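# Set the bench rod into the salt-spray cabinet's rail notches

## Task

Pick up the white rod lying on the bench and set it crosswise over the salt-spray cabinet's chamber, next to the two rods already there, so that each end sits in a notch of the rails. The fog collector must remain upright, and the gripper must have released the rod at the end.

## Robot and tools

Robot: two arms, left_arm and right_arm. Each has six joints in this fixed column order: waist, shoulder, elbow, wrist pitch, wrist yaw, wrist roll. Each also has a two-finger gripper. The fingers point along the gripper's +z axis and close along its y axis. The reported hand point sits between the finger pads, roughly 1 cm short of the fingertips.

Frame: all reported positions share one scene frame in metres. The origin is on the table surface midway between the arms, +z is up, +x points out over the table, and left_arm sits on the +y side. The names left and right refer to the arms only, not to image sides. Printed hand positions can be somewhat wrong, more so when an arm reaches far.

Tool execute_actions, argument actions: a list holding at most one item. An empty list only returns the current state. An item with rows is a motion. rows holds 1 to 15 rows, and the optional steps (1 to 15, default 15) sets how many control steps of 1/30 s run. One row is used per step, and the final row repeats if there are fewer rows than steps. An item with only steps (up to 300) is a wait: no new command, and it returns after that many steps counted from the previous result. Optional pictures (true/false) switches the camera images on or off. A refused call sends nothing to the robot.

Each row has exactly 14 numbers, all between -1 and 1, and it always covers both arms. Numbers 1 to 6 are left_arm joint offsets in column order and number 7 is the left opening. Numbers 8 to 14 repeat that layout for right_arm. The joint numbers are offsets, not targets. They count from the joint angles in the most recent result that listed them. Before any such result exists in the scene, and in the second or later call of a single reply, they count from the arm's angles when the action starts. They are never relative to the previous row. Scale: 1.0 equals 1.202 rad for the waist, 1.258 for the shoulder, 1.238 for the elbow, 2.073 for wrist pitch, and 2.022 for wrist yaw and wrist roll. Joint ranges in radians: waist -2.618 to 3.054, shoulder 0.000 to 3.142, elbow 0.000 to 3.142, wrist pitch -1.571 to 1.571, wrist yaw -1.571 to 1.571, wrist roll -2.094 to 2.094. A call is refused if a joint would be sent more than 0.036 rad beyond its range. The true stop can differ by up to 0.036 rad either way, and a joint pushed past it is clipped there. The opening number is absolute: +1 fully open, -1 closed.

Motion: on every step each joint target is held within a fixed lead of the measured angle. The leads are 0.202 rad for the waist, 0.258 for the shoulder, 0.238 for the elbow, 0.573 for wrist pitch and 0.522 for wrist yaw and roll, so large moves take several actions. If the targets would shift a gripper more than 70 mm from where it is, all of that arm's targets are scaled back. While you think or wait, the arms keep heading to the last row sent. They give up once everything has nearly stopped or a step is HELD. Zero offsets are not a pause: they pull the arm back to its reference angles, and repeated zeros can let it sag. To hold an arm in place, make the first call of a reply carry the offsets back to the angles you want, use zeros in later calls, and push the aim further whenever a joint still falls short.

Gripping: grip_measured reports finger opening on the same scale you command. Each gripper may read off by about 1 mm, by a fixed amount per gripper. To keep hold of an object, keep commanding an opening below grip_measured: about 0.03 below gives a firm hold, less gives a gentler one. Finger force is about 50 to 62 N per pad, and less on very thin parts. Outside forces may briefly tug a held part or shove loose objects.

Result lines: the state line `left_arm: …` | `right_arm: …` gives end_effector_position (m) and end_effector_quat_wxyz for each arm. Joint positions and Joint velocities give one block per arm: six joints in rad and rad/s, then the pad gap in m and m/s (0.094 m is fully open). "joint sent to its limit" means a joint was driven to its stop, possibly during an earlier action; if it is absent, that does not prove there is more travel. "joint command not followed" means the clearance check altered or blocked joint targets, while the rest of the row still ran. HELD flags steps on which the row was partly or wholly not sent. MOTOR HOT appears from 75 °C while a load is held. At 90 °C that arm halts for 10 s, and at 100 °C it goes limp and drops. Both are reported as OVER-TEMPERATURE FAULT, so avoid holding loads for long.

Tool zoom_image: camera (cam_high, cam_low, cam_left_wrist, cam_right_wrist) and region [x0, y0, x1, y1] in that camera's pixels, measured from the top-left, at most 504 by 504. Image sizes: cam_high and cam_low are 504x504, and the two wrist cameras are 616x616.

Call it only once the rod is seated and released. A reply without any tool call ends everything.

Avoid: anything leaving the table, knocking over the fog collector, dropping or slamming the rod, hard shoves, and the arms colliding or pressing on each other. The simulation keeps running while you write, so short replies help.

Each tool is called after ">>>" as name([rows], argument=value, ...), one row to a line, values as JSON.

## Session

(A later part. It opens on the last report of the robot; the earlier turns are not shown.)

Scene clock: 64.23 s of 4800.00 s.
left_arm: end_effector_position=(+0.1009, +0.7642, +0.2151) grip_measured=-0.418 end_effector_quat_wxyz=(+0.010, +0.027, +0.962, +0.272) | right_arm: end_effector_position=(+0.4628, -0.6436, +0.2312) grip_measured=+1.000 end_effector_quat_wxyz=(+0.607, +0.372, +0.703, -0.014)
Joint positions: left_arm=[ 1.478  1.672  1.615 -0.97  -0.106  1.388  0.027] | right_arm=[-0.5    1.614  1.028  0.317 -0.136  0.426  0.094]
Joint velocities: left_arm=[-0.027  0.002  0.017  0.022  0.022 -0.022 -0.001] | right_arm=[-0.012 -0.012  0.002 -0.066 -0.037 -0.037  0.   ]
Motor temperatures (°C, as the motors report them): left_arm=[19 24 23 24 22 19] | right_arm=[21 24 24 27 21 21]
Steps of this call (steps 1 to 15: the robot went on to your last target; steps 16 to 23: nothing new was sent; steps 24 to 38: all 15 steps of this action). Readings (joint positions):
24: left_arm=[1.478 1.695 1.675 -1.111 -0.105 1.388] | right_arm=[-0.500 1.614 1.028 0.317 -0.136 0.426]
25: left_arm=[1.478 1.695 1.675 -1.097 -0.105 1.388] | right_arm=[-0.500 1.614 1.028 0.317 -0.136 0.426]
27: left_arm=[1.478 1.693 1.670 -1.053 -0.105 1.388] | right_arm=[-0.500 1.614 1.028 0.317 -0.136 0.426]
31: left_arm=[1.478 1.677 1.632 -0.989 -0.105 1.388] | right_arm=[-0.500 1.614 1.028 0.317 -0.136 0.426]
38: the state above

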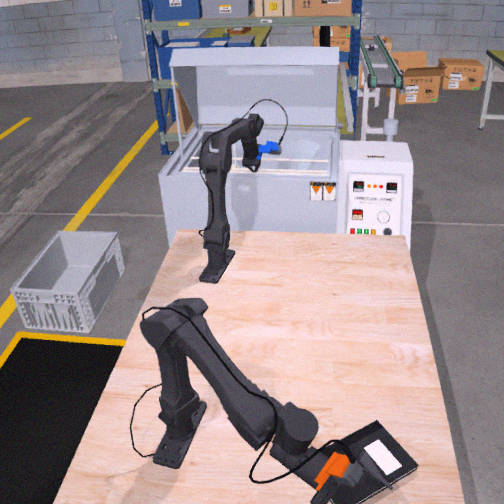

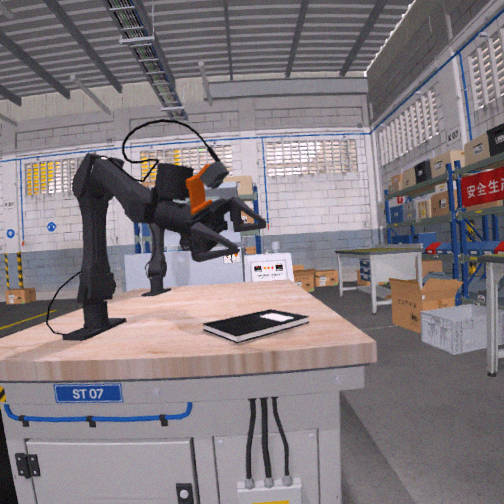

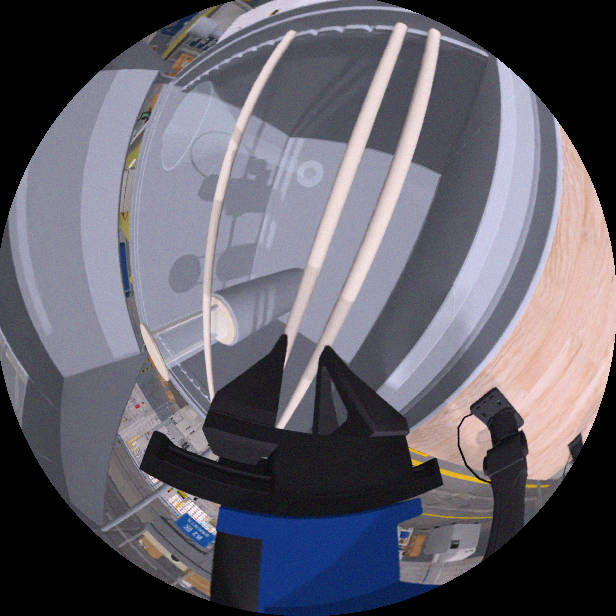

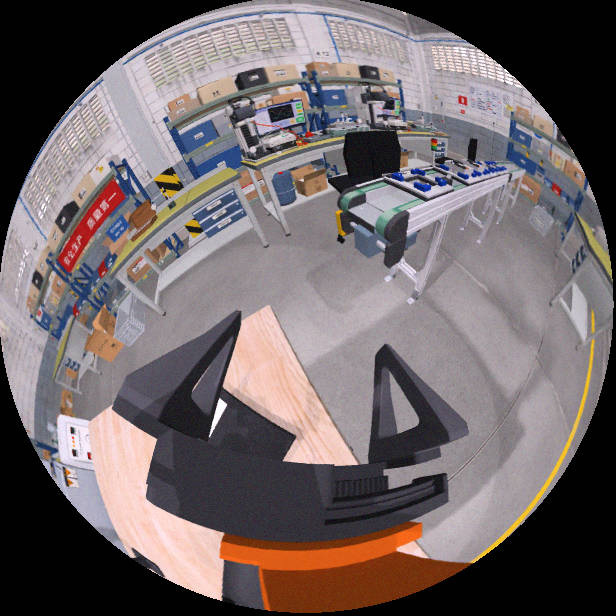

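>>> execute_actions([
  {"rows":[[0,-0.012,0,-0.03,0,0,-0.42,0,0,0,0,0,0,1],[0,-0.012,0,-0.03,0,0,-0.42,0,0,0,0,0,0,1],[0,-0.012,0,-0.03,0,0,-0.42,0,0,0,0,0,0,1],[0,-0.012,-0.01,-0.03,0,0,-0.42,0,0,0,0,0,0,1],[0,-0.012,-0.02,-0.025,0,0,-0.42,0,0,0,0,0,0,1],[0,-0.012,-0.03,-0.02,0,0,-0.42,0,0,0,0,0,0,1],[0,-0.012,-0.045,-0.015,0,0,-0.42,0,0,0,0,0,0,1]],"steps":15},
])

Scene clock: 65.47 s of 4800.00 s.
left_arm: end_effector_position=(+0.0977, +0.7526, +0.1981) grip_measured=-0.418 end_effector_quat_wxyz=(+0.003, +0.029, +0.970, +0.243) | right_arm: end_effector_position=(+0.4628, -0.6436, +0.2312) grip_measured=+1.000 end_effector_quat_wxyz=(+0.607, +0.372, +0.703, -0.014)
Joint positions: left_arm=[ 1.478  1.671  1.575 -0.994 -0.106  1.388  0.027] | right_arm=[-0.5    1.614  1.028  0.317 -0.136  0.426  0.094]
Joint velocities: left_arm=[-0.002  0.007 -0.012  0.081 -0.037  0.007  0.   ] | right_arm=[-0.007 -0.007 -0.007  0.037 -0.007 -0.081  0.   ]
Motor temperatures (°C, as the motors report them): left_arm=[19 24 23 24 22 19] | right_arm=[21 25 24 27 21 21]
Steps of this call (steps 1 to 15: the robot went on to your last target; steps 16 to 22: nothing new was sent; steps 23 to 37: all 15 steps of this action). Readings (joint positions):
23: left_arm=[1.478 1.672 1.615 -0.974 -0.106 1.388] | right_arm=[-0.500 1.614 1.028 0.317 -0.136 0.426]
24: left_arm=[1.478 1.672 1.615 -0.979 -0.106 1.388] | right_arm=[-0.500 1.614 1.028 0.317 -0.136 0.426]
26: left_arm=[1.478 1.672 1.615 -0.992 -0.106 1.388] | right_arm=[-0.500 1.614 1.028 0.317 -0.136 0.426]
30: left_arm=[1.478 1.671 1.597 -0.995 -0.106 1.388] | right_arm=[-0.500 1.614 1.028 0.317 -0.136 0.426]
37: the state above

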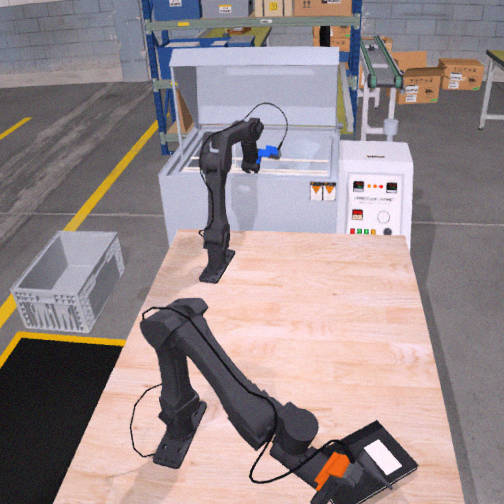

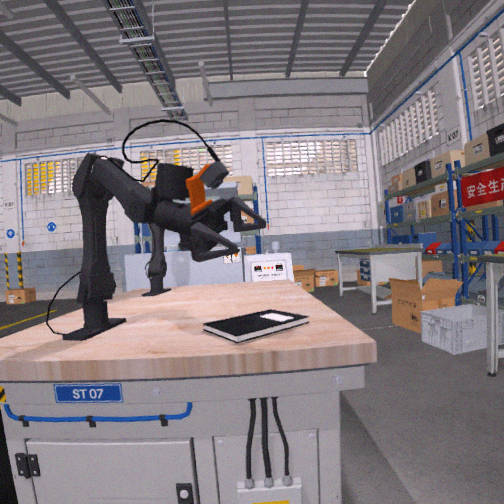

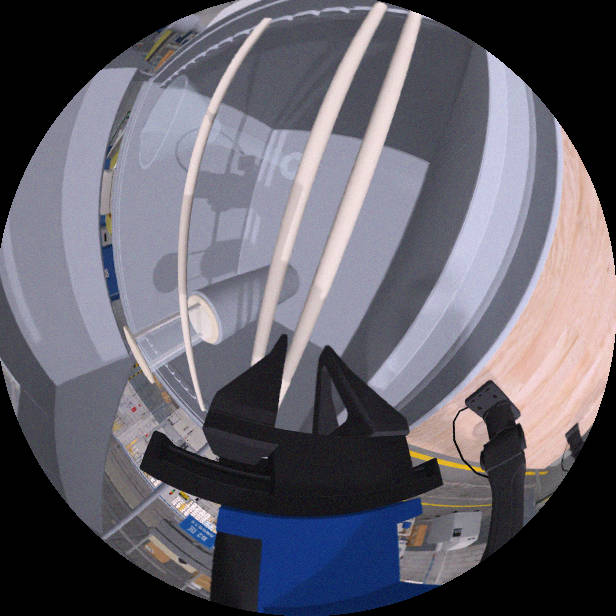

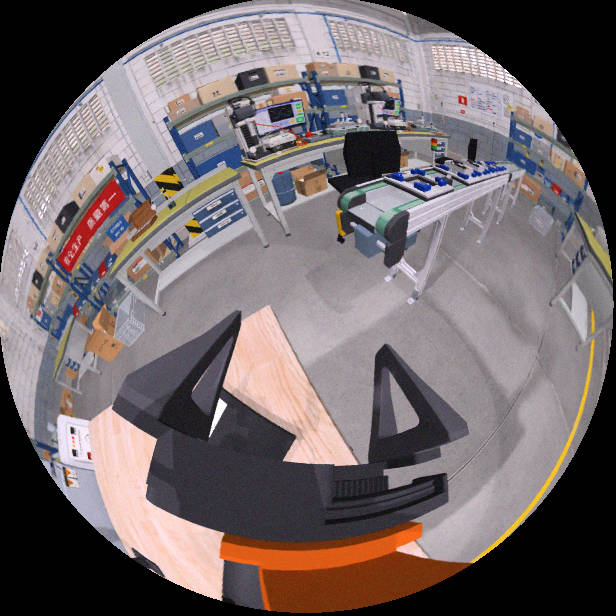

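>>> execute_actions([
  {"rows":[[0,-0.012,0,0.016,0,0,-0.42,0,0,0,0,0,0,1],[0,-0.012,0,0.016,0,0,-0.42,0,0,0,0,0,0,1],[0,-0.012,0,0.016,0,0,-0.42,0,0,0,0,0,0,1],[0,-0.012,0,0.016,0,0,-0.42,0,0,0,0,0,0,1],[0,0.012,0,0.016,0,0,-0.42,0,0,0,0,0,0,1]],"steps":15},
])

Scene clock: 66.63 s of 4800.00 s.
left_arm: end_effector_position=(+0.0991, +0.7579, +0.2010) grip_measured=-0.418 end_effector_quat_wxyz=(+0.006, +0.028, +0.966, +0.255) | right_arm: end_effector_position=(+0.4628, -0.6436, +0.2312) grip_measured=+1.000 end_effector_quat_wxyz=(+0.607, +0.372, +0.703, -0.014)
Joint positions: left_arm=[ 1.478  1.671  1.575 -0.968 -0.106  1.388  0.027] | right_arm=[-0.5    1.614  1.028  0.317 -0.136  0.426  0.094]
Joint velocities: left_arm=[-0.017 -0.017 -0.007  0.066 -0.007  0.007  0.   ] | right_arm=[-0.017  0.007 -0.002 -0.022  0.022 -0.051  0.   ]
Motor temperatures (°C, as the motors report them): left_arm=[19 24 23 24 22 19] | right_arm=[21 25 24 27 21 21]
Steps of this call (steps 1 to 15: the robot went on to your last target; steps 16 to 20: nothing new was sent; steps 21 to 35: all 15 steps of this action). Readings (joint positions):
21: left_arm=[1.478 1.671 1.575 -0.991 -0.106 1.388] | right_arm=[-0.500 1.614 1.028 0.317 -0.136 0.426]
22: left_arm=[1.478 1.671 1.575 -0.987 -0.106 1.388] | right_arm=[-0.500 1.614 1.028 0.317 -0.136 0.426]
24: left_arm=[1.478 1.671 1.575 -0.980 -0.106 1.388] | right_arm=[-0.500 1.614 1.028 0.317 -0.136 0.426]
28: left_arm=[1.478 1.671 1.575 -0.972 -0.106 1.388] | right_arm=[-0.500 1.614 1.028 0.317 -0.136 0.426]
35: the state above

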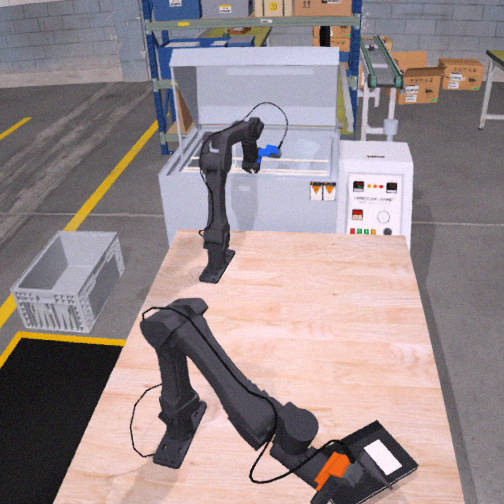

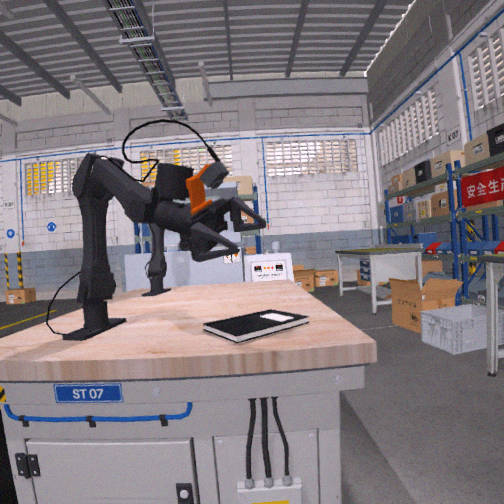

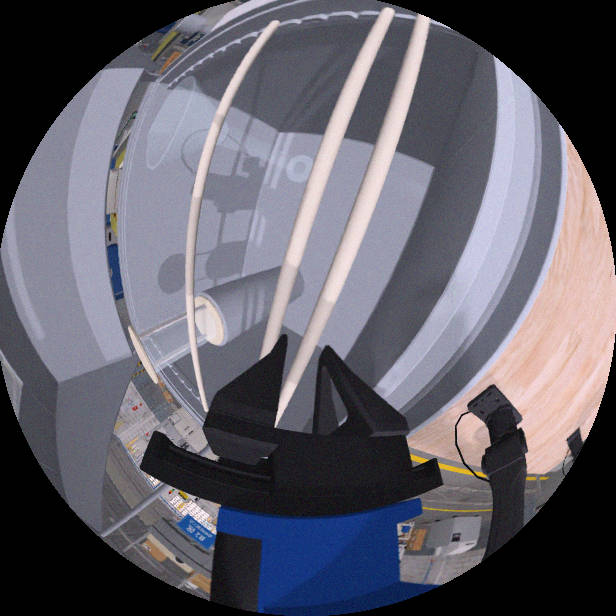

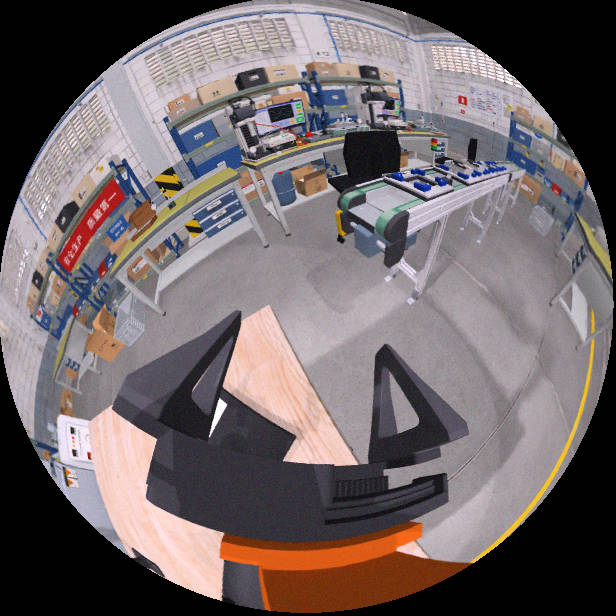

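>>> execute_actions([
  {"rows":[[0,0.03,-0.01,0.004,0,-0.01,-0.42,0,0,0,0,0,0,1]],"steps":15},
])

Scene clock: 67.47 s of 4800.00 s.
left_arm: end_effector_position=(+0.1001, +0.7618, +0.1903) grip_measured=-0.418 end_effector_quat_wxyz=(+0.004, +0.025, +0.969, +0.245) | right_arm: end_effector_position=(+0.4628, -0.6436, +0.2312) grip_measured=+1.000 end_effector_quat_wxyz=(+0.607, +0.372, +0.703, -0.014)
Joint positions: left_arm=[ 1.478  1.701  1.575 -0.96  -0.106  1.38   0.027] | right_arm=[-0.5    1.614  1.028  0.317 -0.136  0.426  0.094]
Joint velocities: left_arm=[-0.012 -0.017 -0.002  0.007  0.037  0.037 -0.   ] | right_arm=[-0.017  0.017 -0.007  0.037 -0.066  0.007  0.   ]
Motor temperatures (°C, as the motors report them): left_arm=[19 24 23 24 22 19] | right_arm=[21 25 24 27 21 21]
Steps of this call (steps 1 to 10: the robot went on to your last target; steps 11 to 25: all 15 steps of this action). Readings (joint positions):
11: left_arm=[1.478 1.674 1.575 -0.968 -0.106 1.387] | right_arm=[-0.500 1.614 1.028 0.317 -0.136 0.426]
12: left_arm=[1.478 1.677 1.575 -0.966 -0.106 1.386] | right_arm=[-0.500 1.614 1.028 0.317 -0.136 0.426]
14: left_arm=[1.478 1.688 1.575 -0.966 -0.106 1.384] | right_arm=[-0.500 1.614 1.028 0.317 -0.136 0.426]
18: left_arm=[1.478 1.701 1.575 -0.960 -0.106 1.381] | right_arm=[-0.500 1.614 1.028 0.317 -0.136 0.426]
25: the state above

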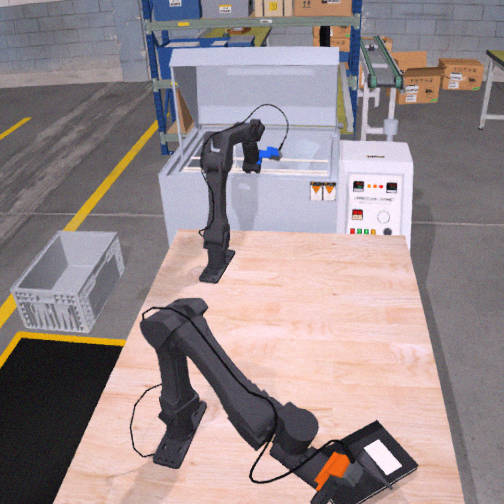

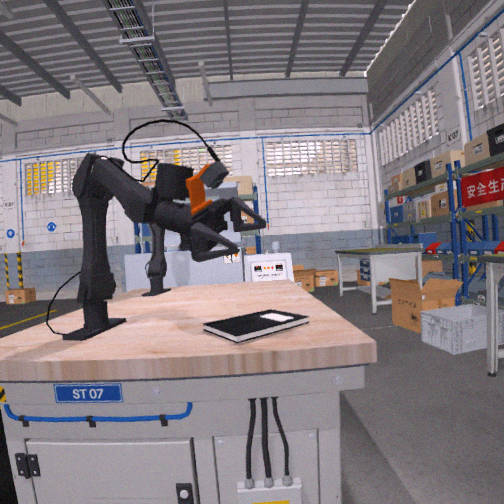

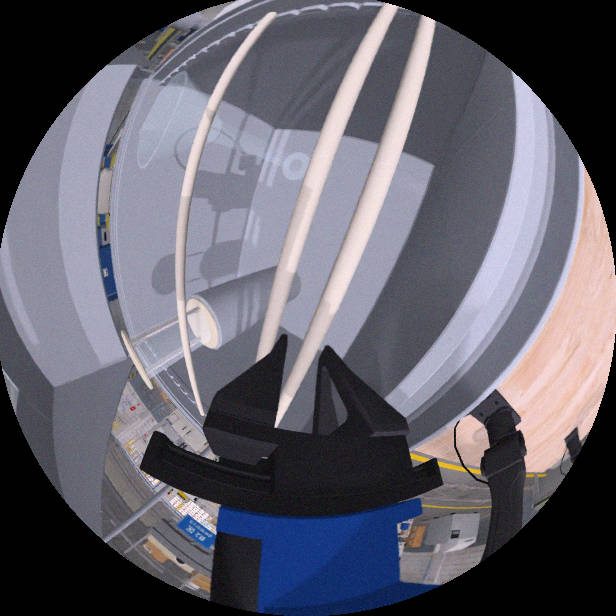

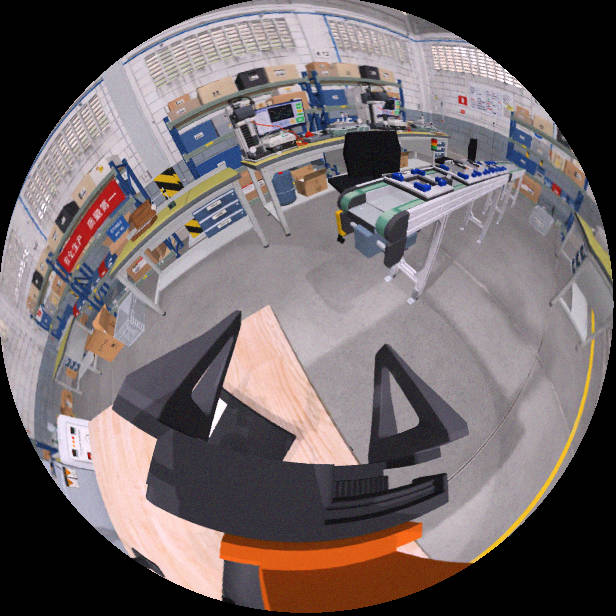

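>>> execute_actions([
  {"rows":[[0,0,0,0,0,0,-0.6,0,0,0,0,0,0,1],[0,0,0,0,0,0,-0.7,0,0,0,0,0,0,1],[0,0,0,0.012,0,0,-0.74,0,0,0,0,0,0,1]],"steps":15},
])

>>> zoom_image(camera="cam_left_wrist", region=[240,0,500,400])

Scene clock: 68.60 s of 4800.00 s.
left_arm: end_effector_position=(+0.1005, +0.7631, +0.1910) grip_measured=-0.737 end_effector_quat_wxyz=(+0.005, +0.025, +0.968, +0.248) | right_arm: end_effector_position=(+0.4628, -0.6436, +0.2312) grip_measured=+1.000 end_effector_quat_wxyz=(+0.607, +0.372, +0.703, -0.014)
Joint positions: left_arm=[ 1.478  1.701  1.575 -0.954 -0.106  1.38   0.012] | right_arm=[-0.5    1.614  1.028  0.317 -0.136  0.426  0.094]
Joint velocities: left_arm=[-0.017 -0.022 -0.017 -0.037 -0.051  0.007 -0.   ] | right_arm=[-0.017 -0.002 -0.002  0.037 -0.051 -0.022  0.   ]
Motor temperatures (°C, as the motors report them): left_arm=[19 24 23 24 22 19] | right_arm=[21 25 24 27 21 21]
Steps of this call (steps 1 to 15: the robot went on to your last target; steps 16 to 19: nothing new was sent; steps 20 to 34: all 15 steps of this action). Readings (joint positions):
20: left_arm=[1.478 1.701 1.575 -0.960 -0.106 1.380] | right_arm=[-0.500 1.614 1.028 0.317 -0.136 0.426]
21: left_arm=[1.478 1.701 1.575 -0.960 -0.106 1.380] | right_arm=[-0.500 1.614 1.028 0.317 -0.136 0.426]
23: left_arm=[1.478 1.701 1.575 -0.956 -0.106 1.380] | right_arm=[-0.500 1.614 1.028 0.317 -0.136 0.426]
27: left_arm=[1.478 1.701 1.575 -0.954 -0.106 1.380] | right_arm=[-0.500 1.614 1.028 0.317 -0.136 0.426]
34: the state above

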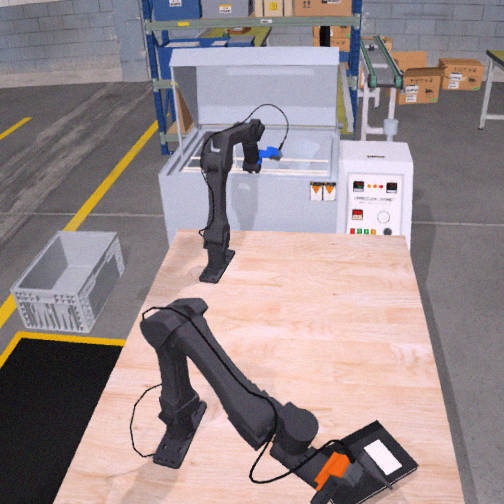

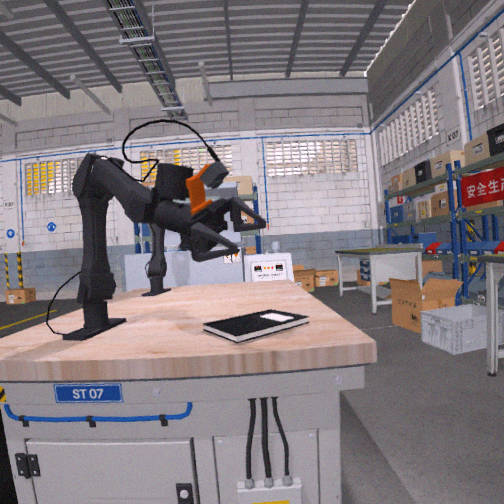

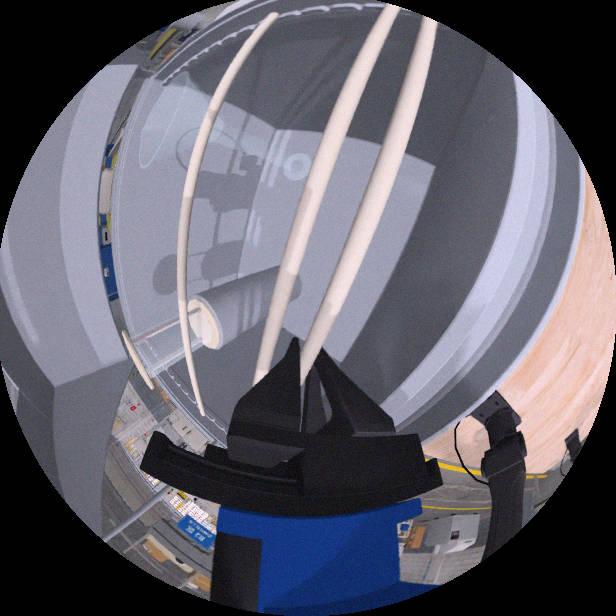

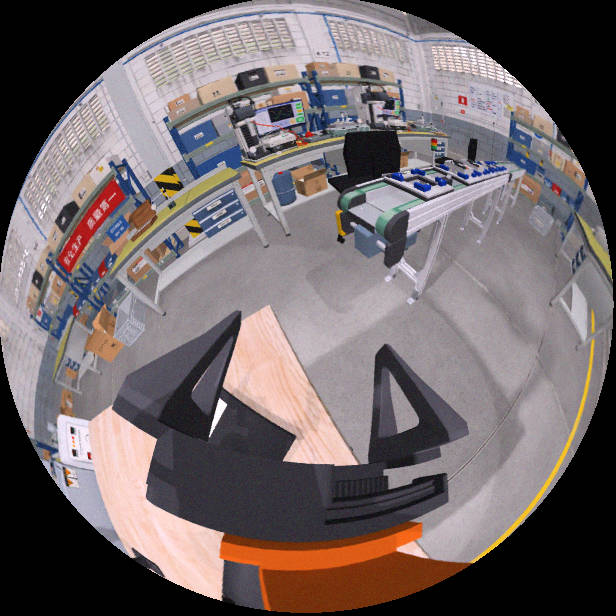

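Region (240, 0, 500, 400) of cam_left_wrist's 616x616 image, scaled by 1.260, with more detail than that image has; it fills the left 328 columns of this view, and the rest is white.

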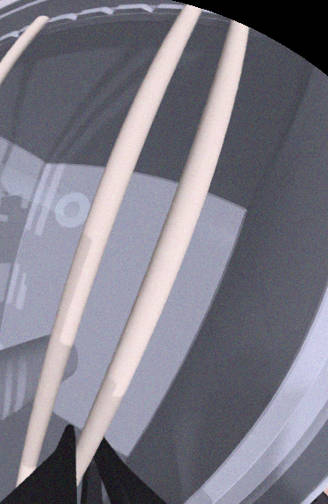

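>>> execute_actions([
  {"rows":[[0,0,0,0.018,0,-0.01,-0.78,0,0,0,0,0,0,1]],"steps":15},
])

Scene clock: 69.50 s of 4800.00 s.
left_arm: end_effector_position=(+0.1005, +0.7634, +0.1912) grip_measured=-0.777 end_effector_quat_wxyz=(+0.006, +0.020, +0.968, +0.249) | right_arm: end_effector_position=(+0.4628, -0.6436, +0.2312) grip_measured=+1.000 end_effector_quat_wxyz=(+0.607, +0.372, +0.703, -0.014)
Joint positions: left_arm=[ 1.478  1.701  1.575 -0.953 -0.106  1.372  0.01 ] | right_arm=[-0.5    1.614  1.028  0.317 -0.136  0.426  0.094]
Joint velocities: left_arm=[ 0.007 -0.017  0.012 -0.007  0.066 -0.007 -0.   ] | right_arm=[-0.007  0.002 -0.007 -0.051  0.007 -0.022  0.   ]
Motor temperatures (°C, as the motors report them): left_arm=[19 25 23 24 22 19] | right_arm=[21 25 24 27 21 21]
Steps of this call (steps 1 to 12: the robot went on to your last target; steps 13 to 27: all 15 steps of this action). Readings (joint positions):
13: left_arm=[1.478 1.701 1.575 -0.954 -0.106 1.379] | right_arm=[-0.500 1.614 1.028 0.317 -0.136 0.426]
14: left_arm=[1.478 1.701 1.575 -0.954 -0.106 1.378] | right_arm=[-0.500 1.614 1.028 0.317 -0.136 0.426]
16: left_arm=[1.478 1.701 1.575 -0.953 -0.106 1.375] | right_arm=[-0.500 1.614 1.028 0.317 -0.136 0.426]
20: left_arm=[1.478 1.701 1.575 -0.953 -0.106 1.373] | right_arm=[-0.500 1.614 1.028 0.317 -0.136 0.426]
27: the state above

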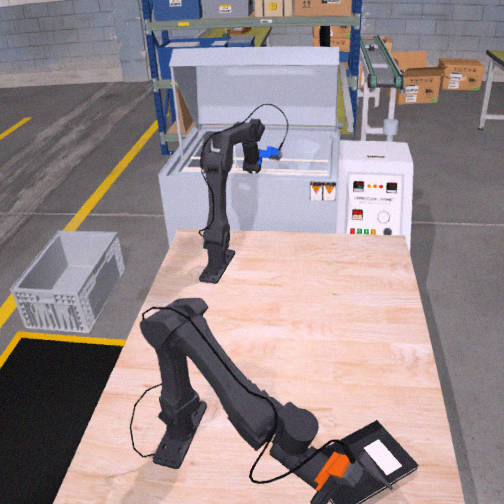

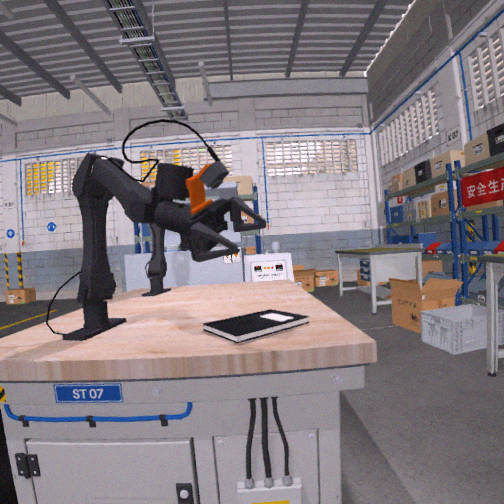

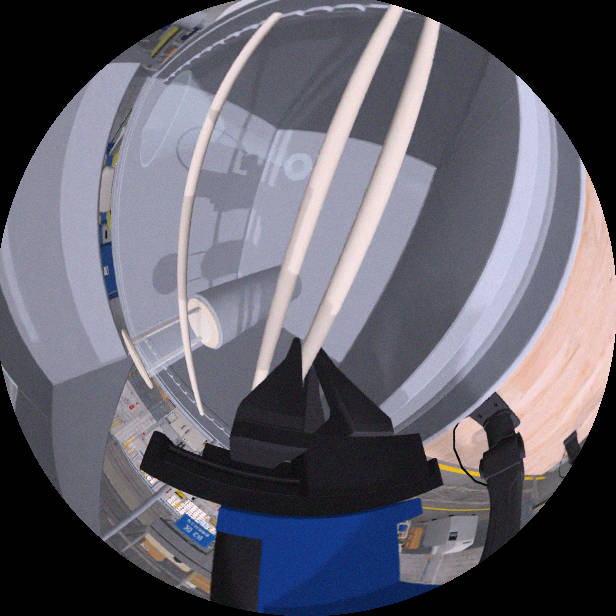

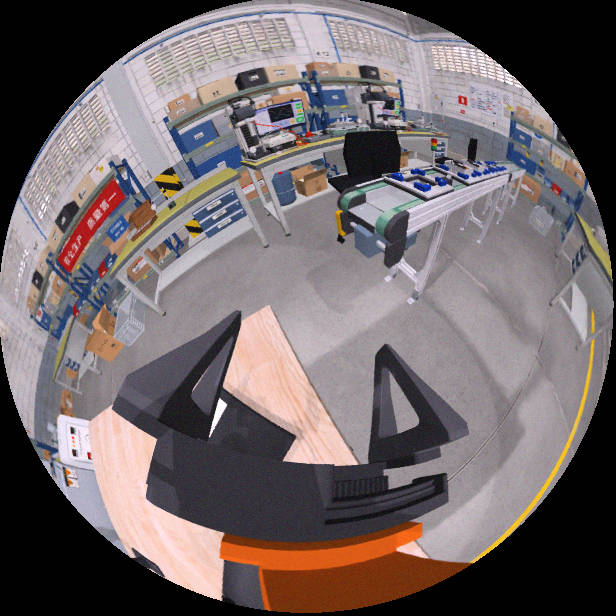

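>>> execute_actions([
  {"rows":[[0,0,0,-0.005,0,0,-0.5,0,0,0,0,0,0,1],[0,0,0,-0.005,0,0,-0.5,0,0,0,0,0,0,1],[0,0,0,-0.005,0,0,-0.5,0,0,0,0,0,0,1],[0,0,0,-0.005,0,0,-0.5,0,0,0,0,0,0,1],[0,-0.03,0.04,-0.02,0,0,-0.5,0,0,0,0,0,0,1],[0,-0.04,0.08,-0.04,0,0,-0.5,0,0,0,0,0,0,1],[0,-0.05,0.12,-0.06,0,0,-0.5,0,0,0,0,0,0,1],[0,-0.06,0.16,-0.08,0,0,-0.5,0,0,0,0,0,0,1],[0,-0.08,0.24,-0.13,0,0,-0.5,0,0,0,0,0,0,1]],"steps":15},
], pictures=false)

>>> execute_actions([
  {"rows":[[-0.25,0,0,0,0.1,-0.1,-0.5,0,0,0,0,0,0,1]],"steps":15},
])

>>> zoom_image(camera="cam_left_wrist", region=[200,30,500,330])

Scene clock: 70.97 s of 4800.00 s.
left_arm: end_effector_position=(+0.0963, +0.7478, +0.3146) grip_measured=-0.503 end_effector_quat_wxyz=(+0.030, +0.014, +0.939, +0.342) | right_arm: end_effector_position=(+0.4628, -0.6436, +0.2312) grip_measured=+1.000 end_effector_quat_wxyz=(+0.607, +0.372, +0.703, -0.014)
Joint positions: left_arm=[ 1.478  1.596  1.862 -1.142 -0.106  1.372  0.023] | right_arm=[-0.5    1.614  1.028  0.317 -0.136  0.426  0.094]
Joint velocities: left_arm=[-0.007 -0.432  0.227 -0.3   -0.037  0.007  0.001] | right_arm=[ 0.022 -0.007  0.007 -0.007 -0.007 -0.007  0.   ]
Motor temperatures (°C, as the motors report them): left_arm=[19 25 23 24 22 19] | right_arm=[21 25 24 27 21 21]
Steps of this call (steps 1 to 15: the robot went on to your last target; steps 16 to 29: nothing new was sent; steps 30 to 44: all 15 steps of this action). Readings (joint positions):
30: left_arm=[1.478 1.701 1.575 -0.953 -0.106 1.372] | right_arm=[-0.500 1.614 1.028 0.317 -0.136 0.426]
31: left_arm=[1.478 1.701 1.575 -0.953 -0.106 1.372] | right_arm=[-0.500 1.614 1.028 0.317 -0.136 0.426]
33: left_arm=[1.478 1.701 1.575 -0.953 -0.106 1.372] | right_arm=[-0.500 1.614 1.028 0.317 -0.136 0.426]
37: left_arm=[1.478 1.698 1.649 -1.026 -0.106 1.372] | right_arm=[-0.500 1.614 1.028 0.317 -0.136 0.426]
44: the state above

Scene clock: 71.47 s of 4800.00 s.
left_arm: end_effector_position=(+0.2406, +0.6855, +0.3171) grip_measured=-0.503 end_effector_quat_wxyz=(+0.191, +0.106, +0.932, +0.290) | right_arm: end_effector_position=(+0.4628, -0.6436, +0.2312) grip_measured=+1.000 end_effector_quat_wxyz=(+0.607, +0.372, +0.703, -0.014)
Joint positions: left_arm=[ 1.168  1.594  1.864 -1.136  0.076  1.191  0.023] | right_arm=[-0.5    1.614  1.028  0.317 -0.136  0.426  0.094]
Joint velocities: left_arm=[ 0.002 -0.007 -0.002  0.037  0.081 -0.022  0.   ] | right_arm=[-0.017  0.002 -0.007 -0.007  0.007  0.022  0.   ]
Motor temperatures (°C, as the motors report them): left_arm=[19 25 23 24 22 19] | right_arm=[21 25 24 27 21 21]
Steps of this call (steps 1 to 15: all 15 steps of this action). Readings (joint positions):
1: left_arm=[1.461 1.582 1.864 -1.142 -0.098 1.348] | right_arm=[-0.500 1.614 1.028 0.317 -0.136 0.426]
2: left_arm=[1.426 1.576 1.864 -1.140 -0.082 1.322] | right_arm=[-0.500 1.614 1.028 0.317 -0.136 0.426]
4: left_arm=[1.320 1.577 1.864 -1.137 -0.040 1.282] | right_arm=[-0.500 1.614 1.028 0.317 -0.136 0.426]
8: left_arm=[1.165 1.593 1.864 -1.136 0.050 1.225] | right_arm=[-0.500 1.614 1.028 0.317 -0.136 0.426]
15: the state above

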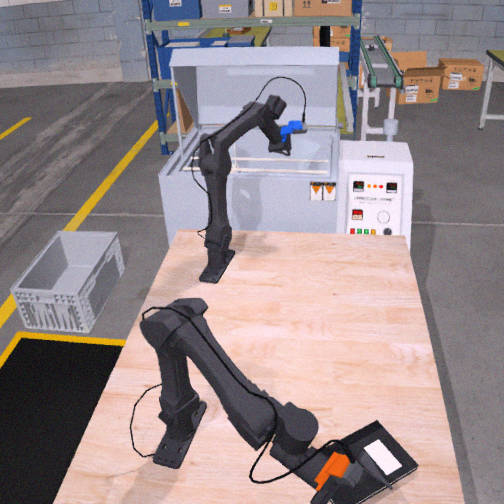

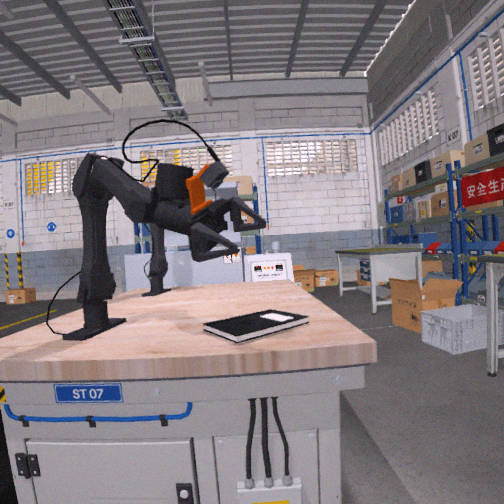

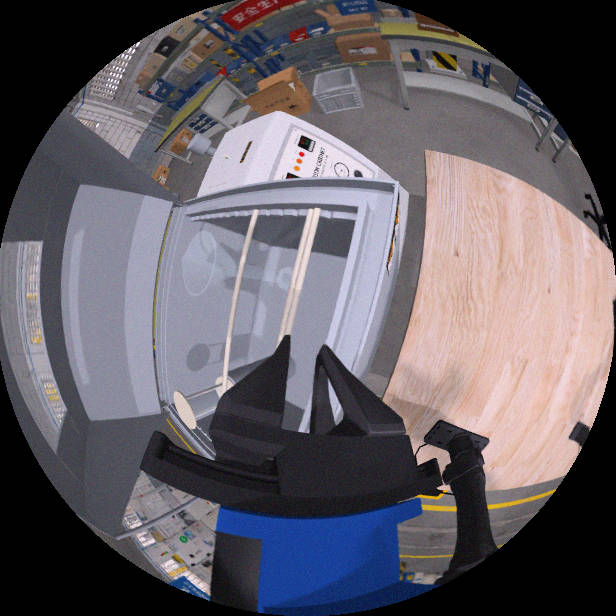

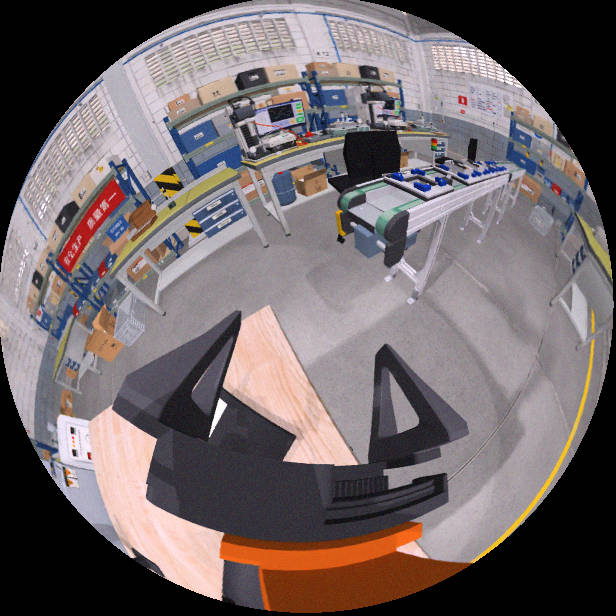

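Region (200, 30, 500, 330) of cam_left_wrist's 616x616 image, scaled by 1.680, with more detail than that image has.

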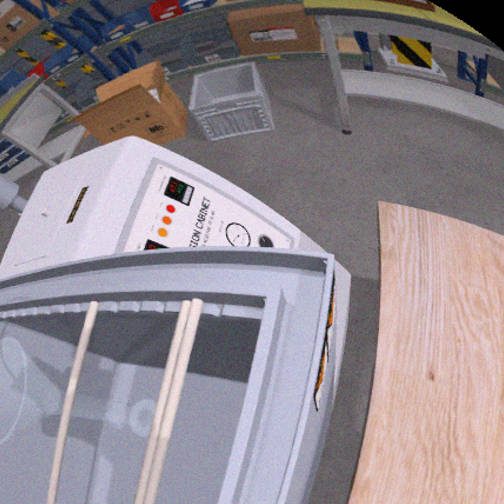

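>>> zoom_image(camera="cam_left_wrist", region=[230,190,370,350])

>>> zoom_image(camera="cam_high", region=[160,130,350,190])

Region (230, 190, 370, 350) of cam_left_wrist's 616x616 image, scaled by 3.150, with more detail than that image has; it fills the left 441 columns of this view, and the rest is white.

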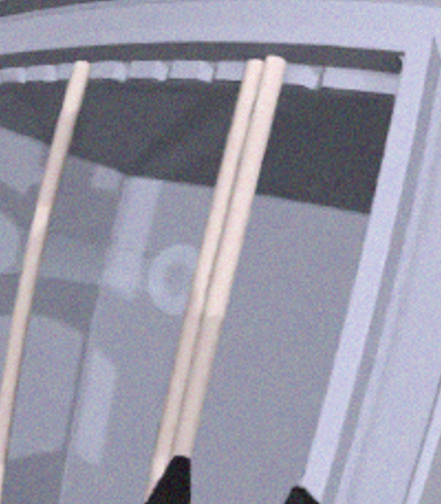

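Region (160, 130, 350, 190) of cam_high's 504x504 image, scaled by 2.653, with more detail than that image has; it fills the top 159 rows of this view, and the rest is white.

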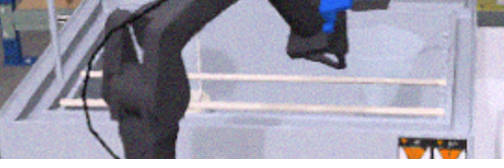

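>>> execute_actions([
  {"rows":[[0.262,0.09,-0.13,0.095,-0.092,0.095,-1,0,0,0,0,0,0,1]],"steps":15},
], pictures=false)

>>> execute_actions([
  {"steps":10},
])

Scene clock: 73.90 s of 4800.00 s.
left_arm: end_effector_position=(+0.0995, +0.7862, +0.2275) grip_measured=-0.988 end_effector_quat_wxyz=(+0.017, +0.007, +0.956, +0.292) | right_arm: end_effector_position=(+0.4628, -0.6436, +0.2312) grip_measured=+1.000 end_effector_quat_wxyz=(+0.607, +0.372, +0.703, -0.014)
Joint positions: left_arm=[ 1.494  1.726  1.703 -0.962 -0.104  1.366  0.001] | right_arm=[-0.5    1.614  1.028  0.317 -0.136  0.426  0.094]
Joint velocities: left_arm=[-0.056 -0.066  0.002  0.139 -0.022  0.066  0.001] | right_arm=[ 0.012 -0.012 -0.032  0.007 -0.066 -0.007  0.   ]
Motor temperatures (°C, as the motors report them): left_arm=[19 25 23 24 22 19] | right_arm=[21 25 24 27 21 21]
Steps of this call (steps 1 to 15: the robot went on to your last target; steps 16 to 58: nothing new was sent; steps 59 to 73: all 15 steps of this action). Readings (joint positions):
59: left_arm=[1.180 1.595 1.853 -1.119 0.075 1.200] | right_arm=[-0.500 1.614 1.028 0.317 -0.136 0.426]
60: left_arm=[1.203 1.597 1.838 -1.096 0.063 1.220] | right_arm=[-0.500 1.614 1.028 0.317 -0.136 0.426]
62: left_arm=[1.275 1.617 1.805 -1.057 0.032 1.255] | right_arm=[-0.500 1.614 1.028 0.317 -0.136 0.426]
66: left_arm=[1.439 1.684 1.740 -0.991 -0.041 1.318] | right_arm=[-0.500 1.614 1.028 0.317 -0.136 0.426]
73: the state above

Scene clock: 74.23 s of 4800.00 s.
left_arm: end_effector_position=(+0.1008, +0.7890, +0.2302) grip_measured=-0.988 end_effector_quat_wxyz=(+0.015, +0.013, +0.954, +0.300) | right_arm: end_effector_position=(+0.4628, -0.6436, +0.2312) grip_measured=+1.000 end_effector_quat_wxyz=(+0.607, +0.372, +0.703, -0.014)
Joint positions: left_arm=[ 1.492  1.725  1.703 -0.947 -0.108  1.378  0.001] | right_arm=[-0.5    1.614  1.028  0.317 -0.136  0.426  0.094]
Joint velocities: left_arm=[-0.002 -0.007 -0.017 -0.066  0.022  0.066 -0.001] | right_arm=[-0.012 -0.012 -0.012  0.037  0.051 -0.051  0.   ]
Motor temperatures (°C, as the motors report them): left_arm=[19 25 23 24 22 19] | right_arm=[21 25 24 27 21 21]
Steps of this call (steps 1 to 10: the robot went on to your last target). Readings (joint positions):
1: left_arm=[1.493 1.725 1.703 -0.958 -0.105 1.369] | right_arm=[-0.500 1.614 1.028 0.317 -0.136 0.426]
2: left_arm=[1.492 1.725 1.703 -0.955 -0.105 1.371] | right_arm=[-0.500 1.614 1.028 0.317 -0.136 0.426]
4: left_arm=[1.492 1.725 1.703 -0.951 -0.106 1.374] | right_arm=[-0.500 1.614 1.028 0.317 -0.136 0.426]
8: left_arm=[1.492 1.725 1.703 -0.948 -0.108 1.378] | right_arm=[-0.500 1.614 1.028 0.317 -0.136 0.426]
10: the state above

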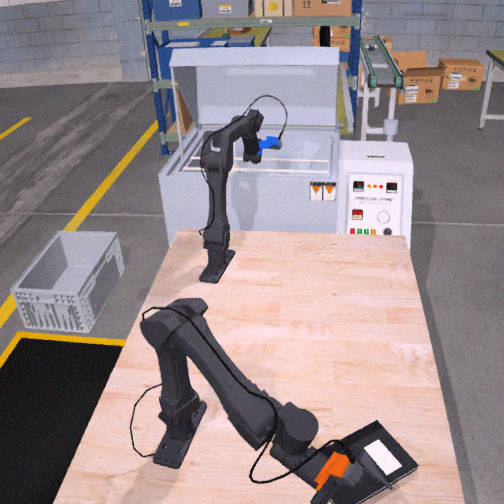

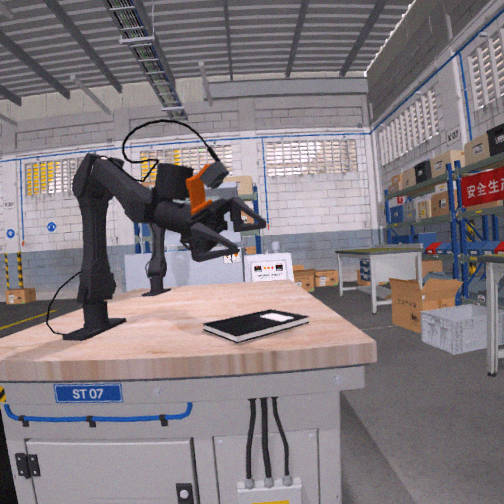

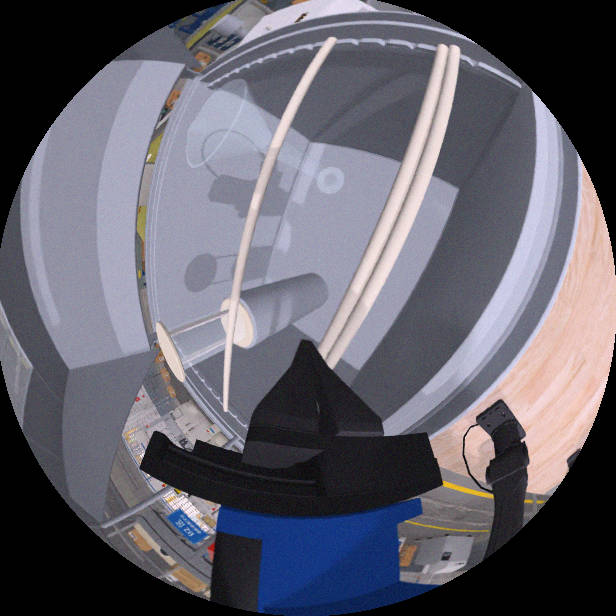

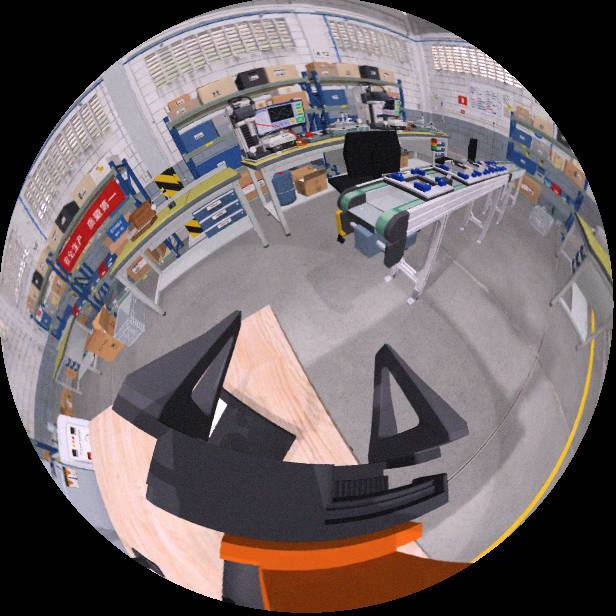

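>>> execute_actions([
  {"rows":[[0,0,-0.06,-0.012,0,0,-1,0,0,0,0,0,0,1]],"steps":15},
])

Scene clock: 75.07 s of 4800.00 s.
left_arm: end_effector_position=(+0.0978, +0.7789, +0.2086) grip_measured=-0.988 end_effector_quat_wxyz=(+0.007, +0.016, +0.962, +0.272) | right_arm: end_effector_position=(+0.4628, -0.6436, +0.2312) grip_measured=+1.000 end_effector_quat_wxyz=(+0.607, +0.372, +0.703, -0.014)
Joint positions: left_arm=[ 1.492  1.722  1.645 -0.952 -0.11   1.38   0.001] | right_arm=[-0.5    1.614  1.028  0.317 -0.136  0.426  0.094]
Joint velocities: left_arm=[ 0.002  0.002  0.007  0.022  0.051 -0.095 -0.001] | right_arm=[-0.002  0.002  0.007  0.037  0.037  0.066  0.   ]
Motor temperatures (°C, as the motors report them): left_arm=[19 25 23 24 22 19] | right_arm=[21 25 24 27 21 21]
Steps of this call (steps 1 to 10: the robot went on to your last target; steps 11 to 25: all 15 steps of this action). Readings (joint positions):
11: left_arm=[1.492 1.724 1.695 -0.942 -0.109 1.379] | right_arm=[-0.500 1.614 1.028 0.317 -0.136 0.426]
12: left_arm=[1.492 1.722 1.683 -0.942 -0.109 1.379] | right_arm=[-0.500 1.614 1.028 0.317 -0.136 0.426]
14: left_arm=[1.492 1.722 1.657 -0.946 -0.109 1.379] | right_arm=[-0.500 1.614 1.028 0.317 -0.136 0.426]
18: left_arm=[1.492 1.722 1.645 -0.950 -0.110 1.380] | right_arm=[-0.500 1.614 1.028 0.317 -0.136 0.426]
25: the state above

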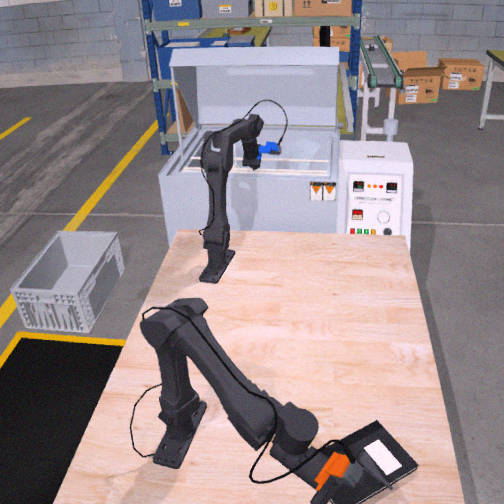

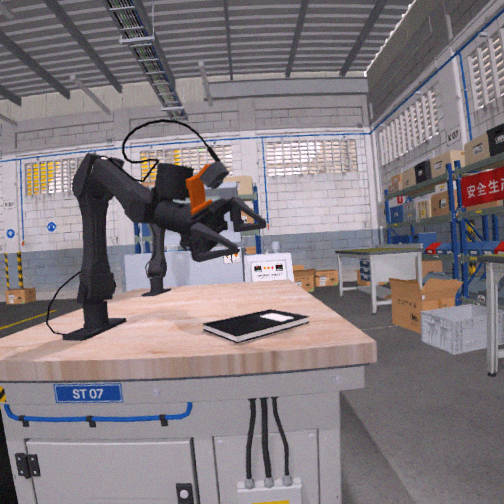

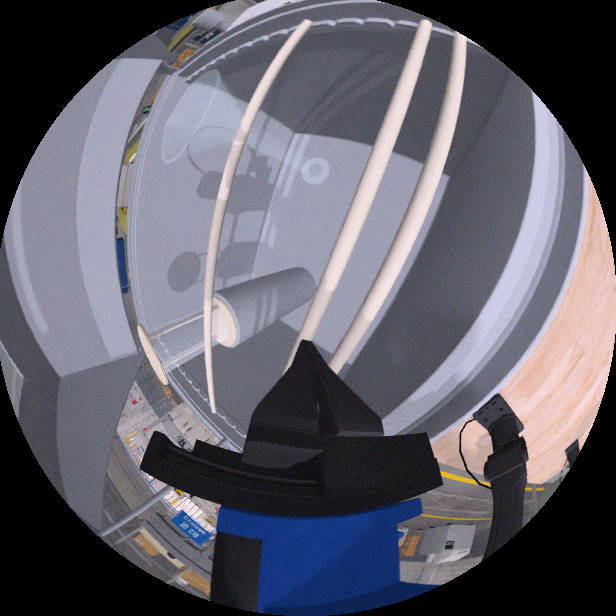

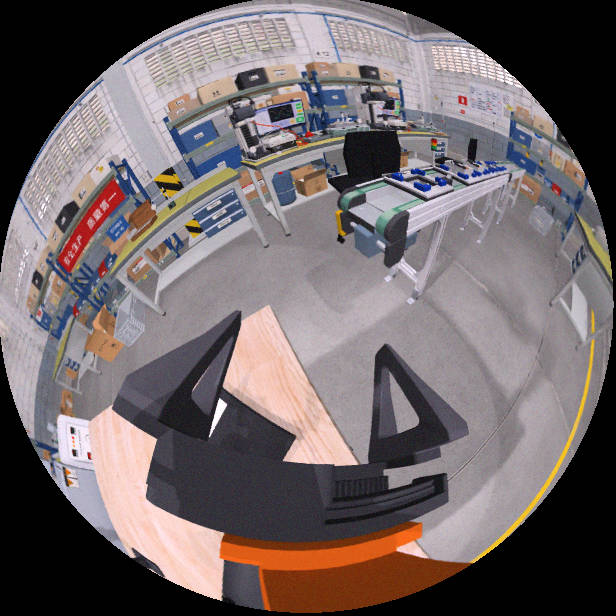

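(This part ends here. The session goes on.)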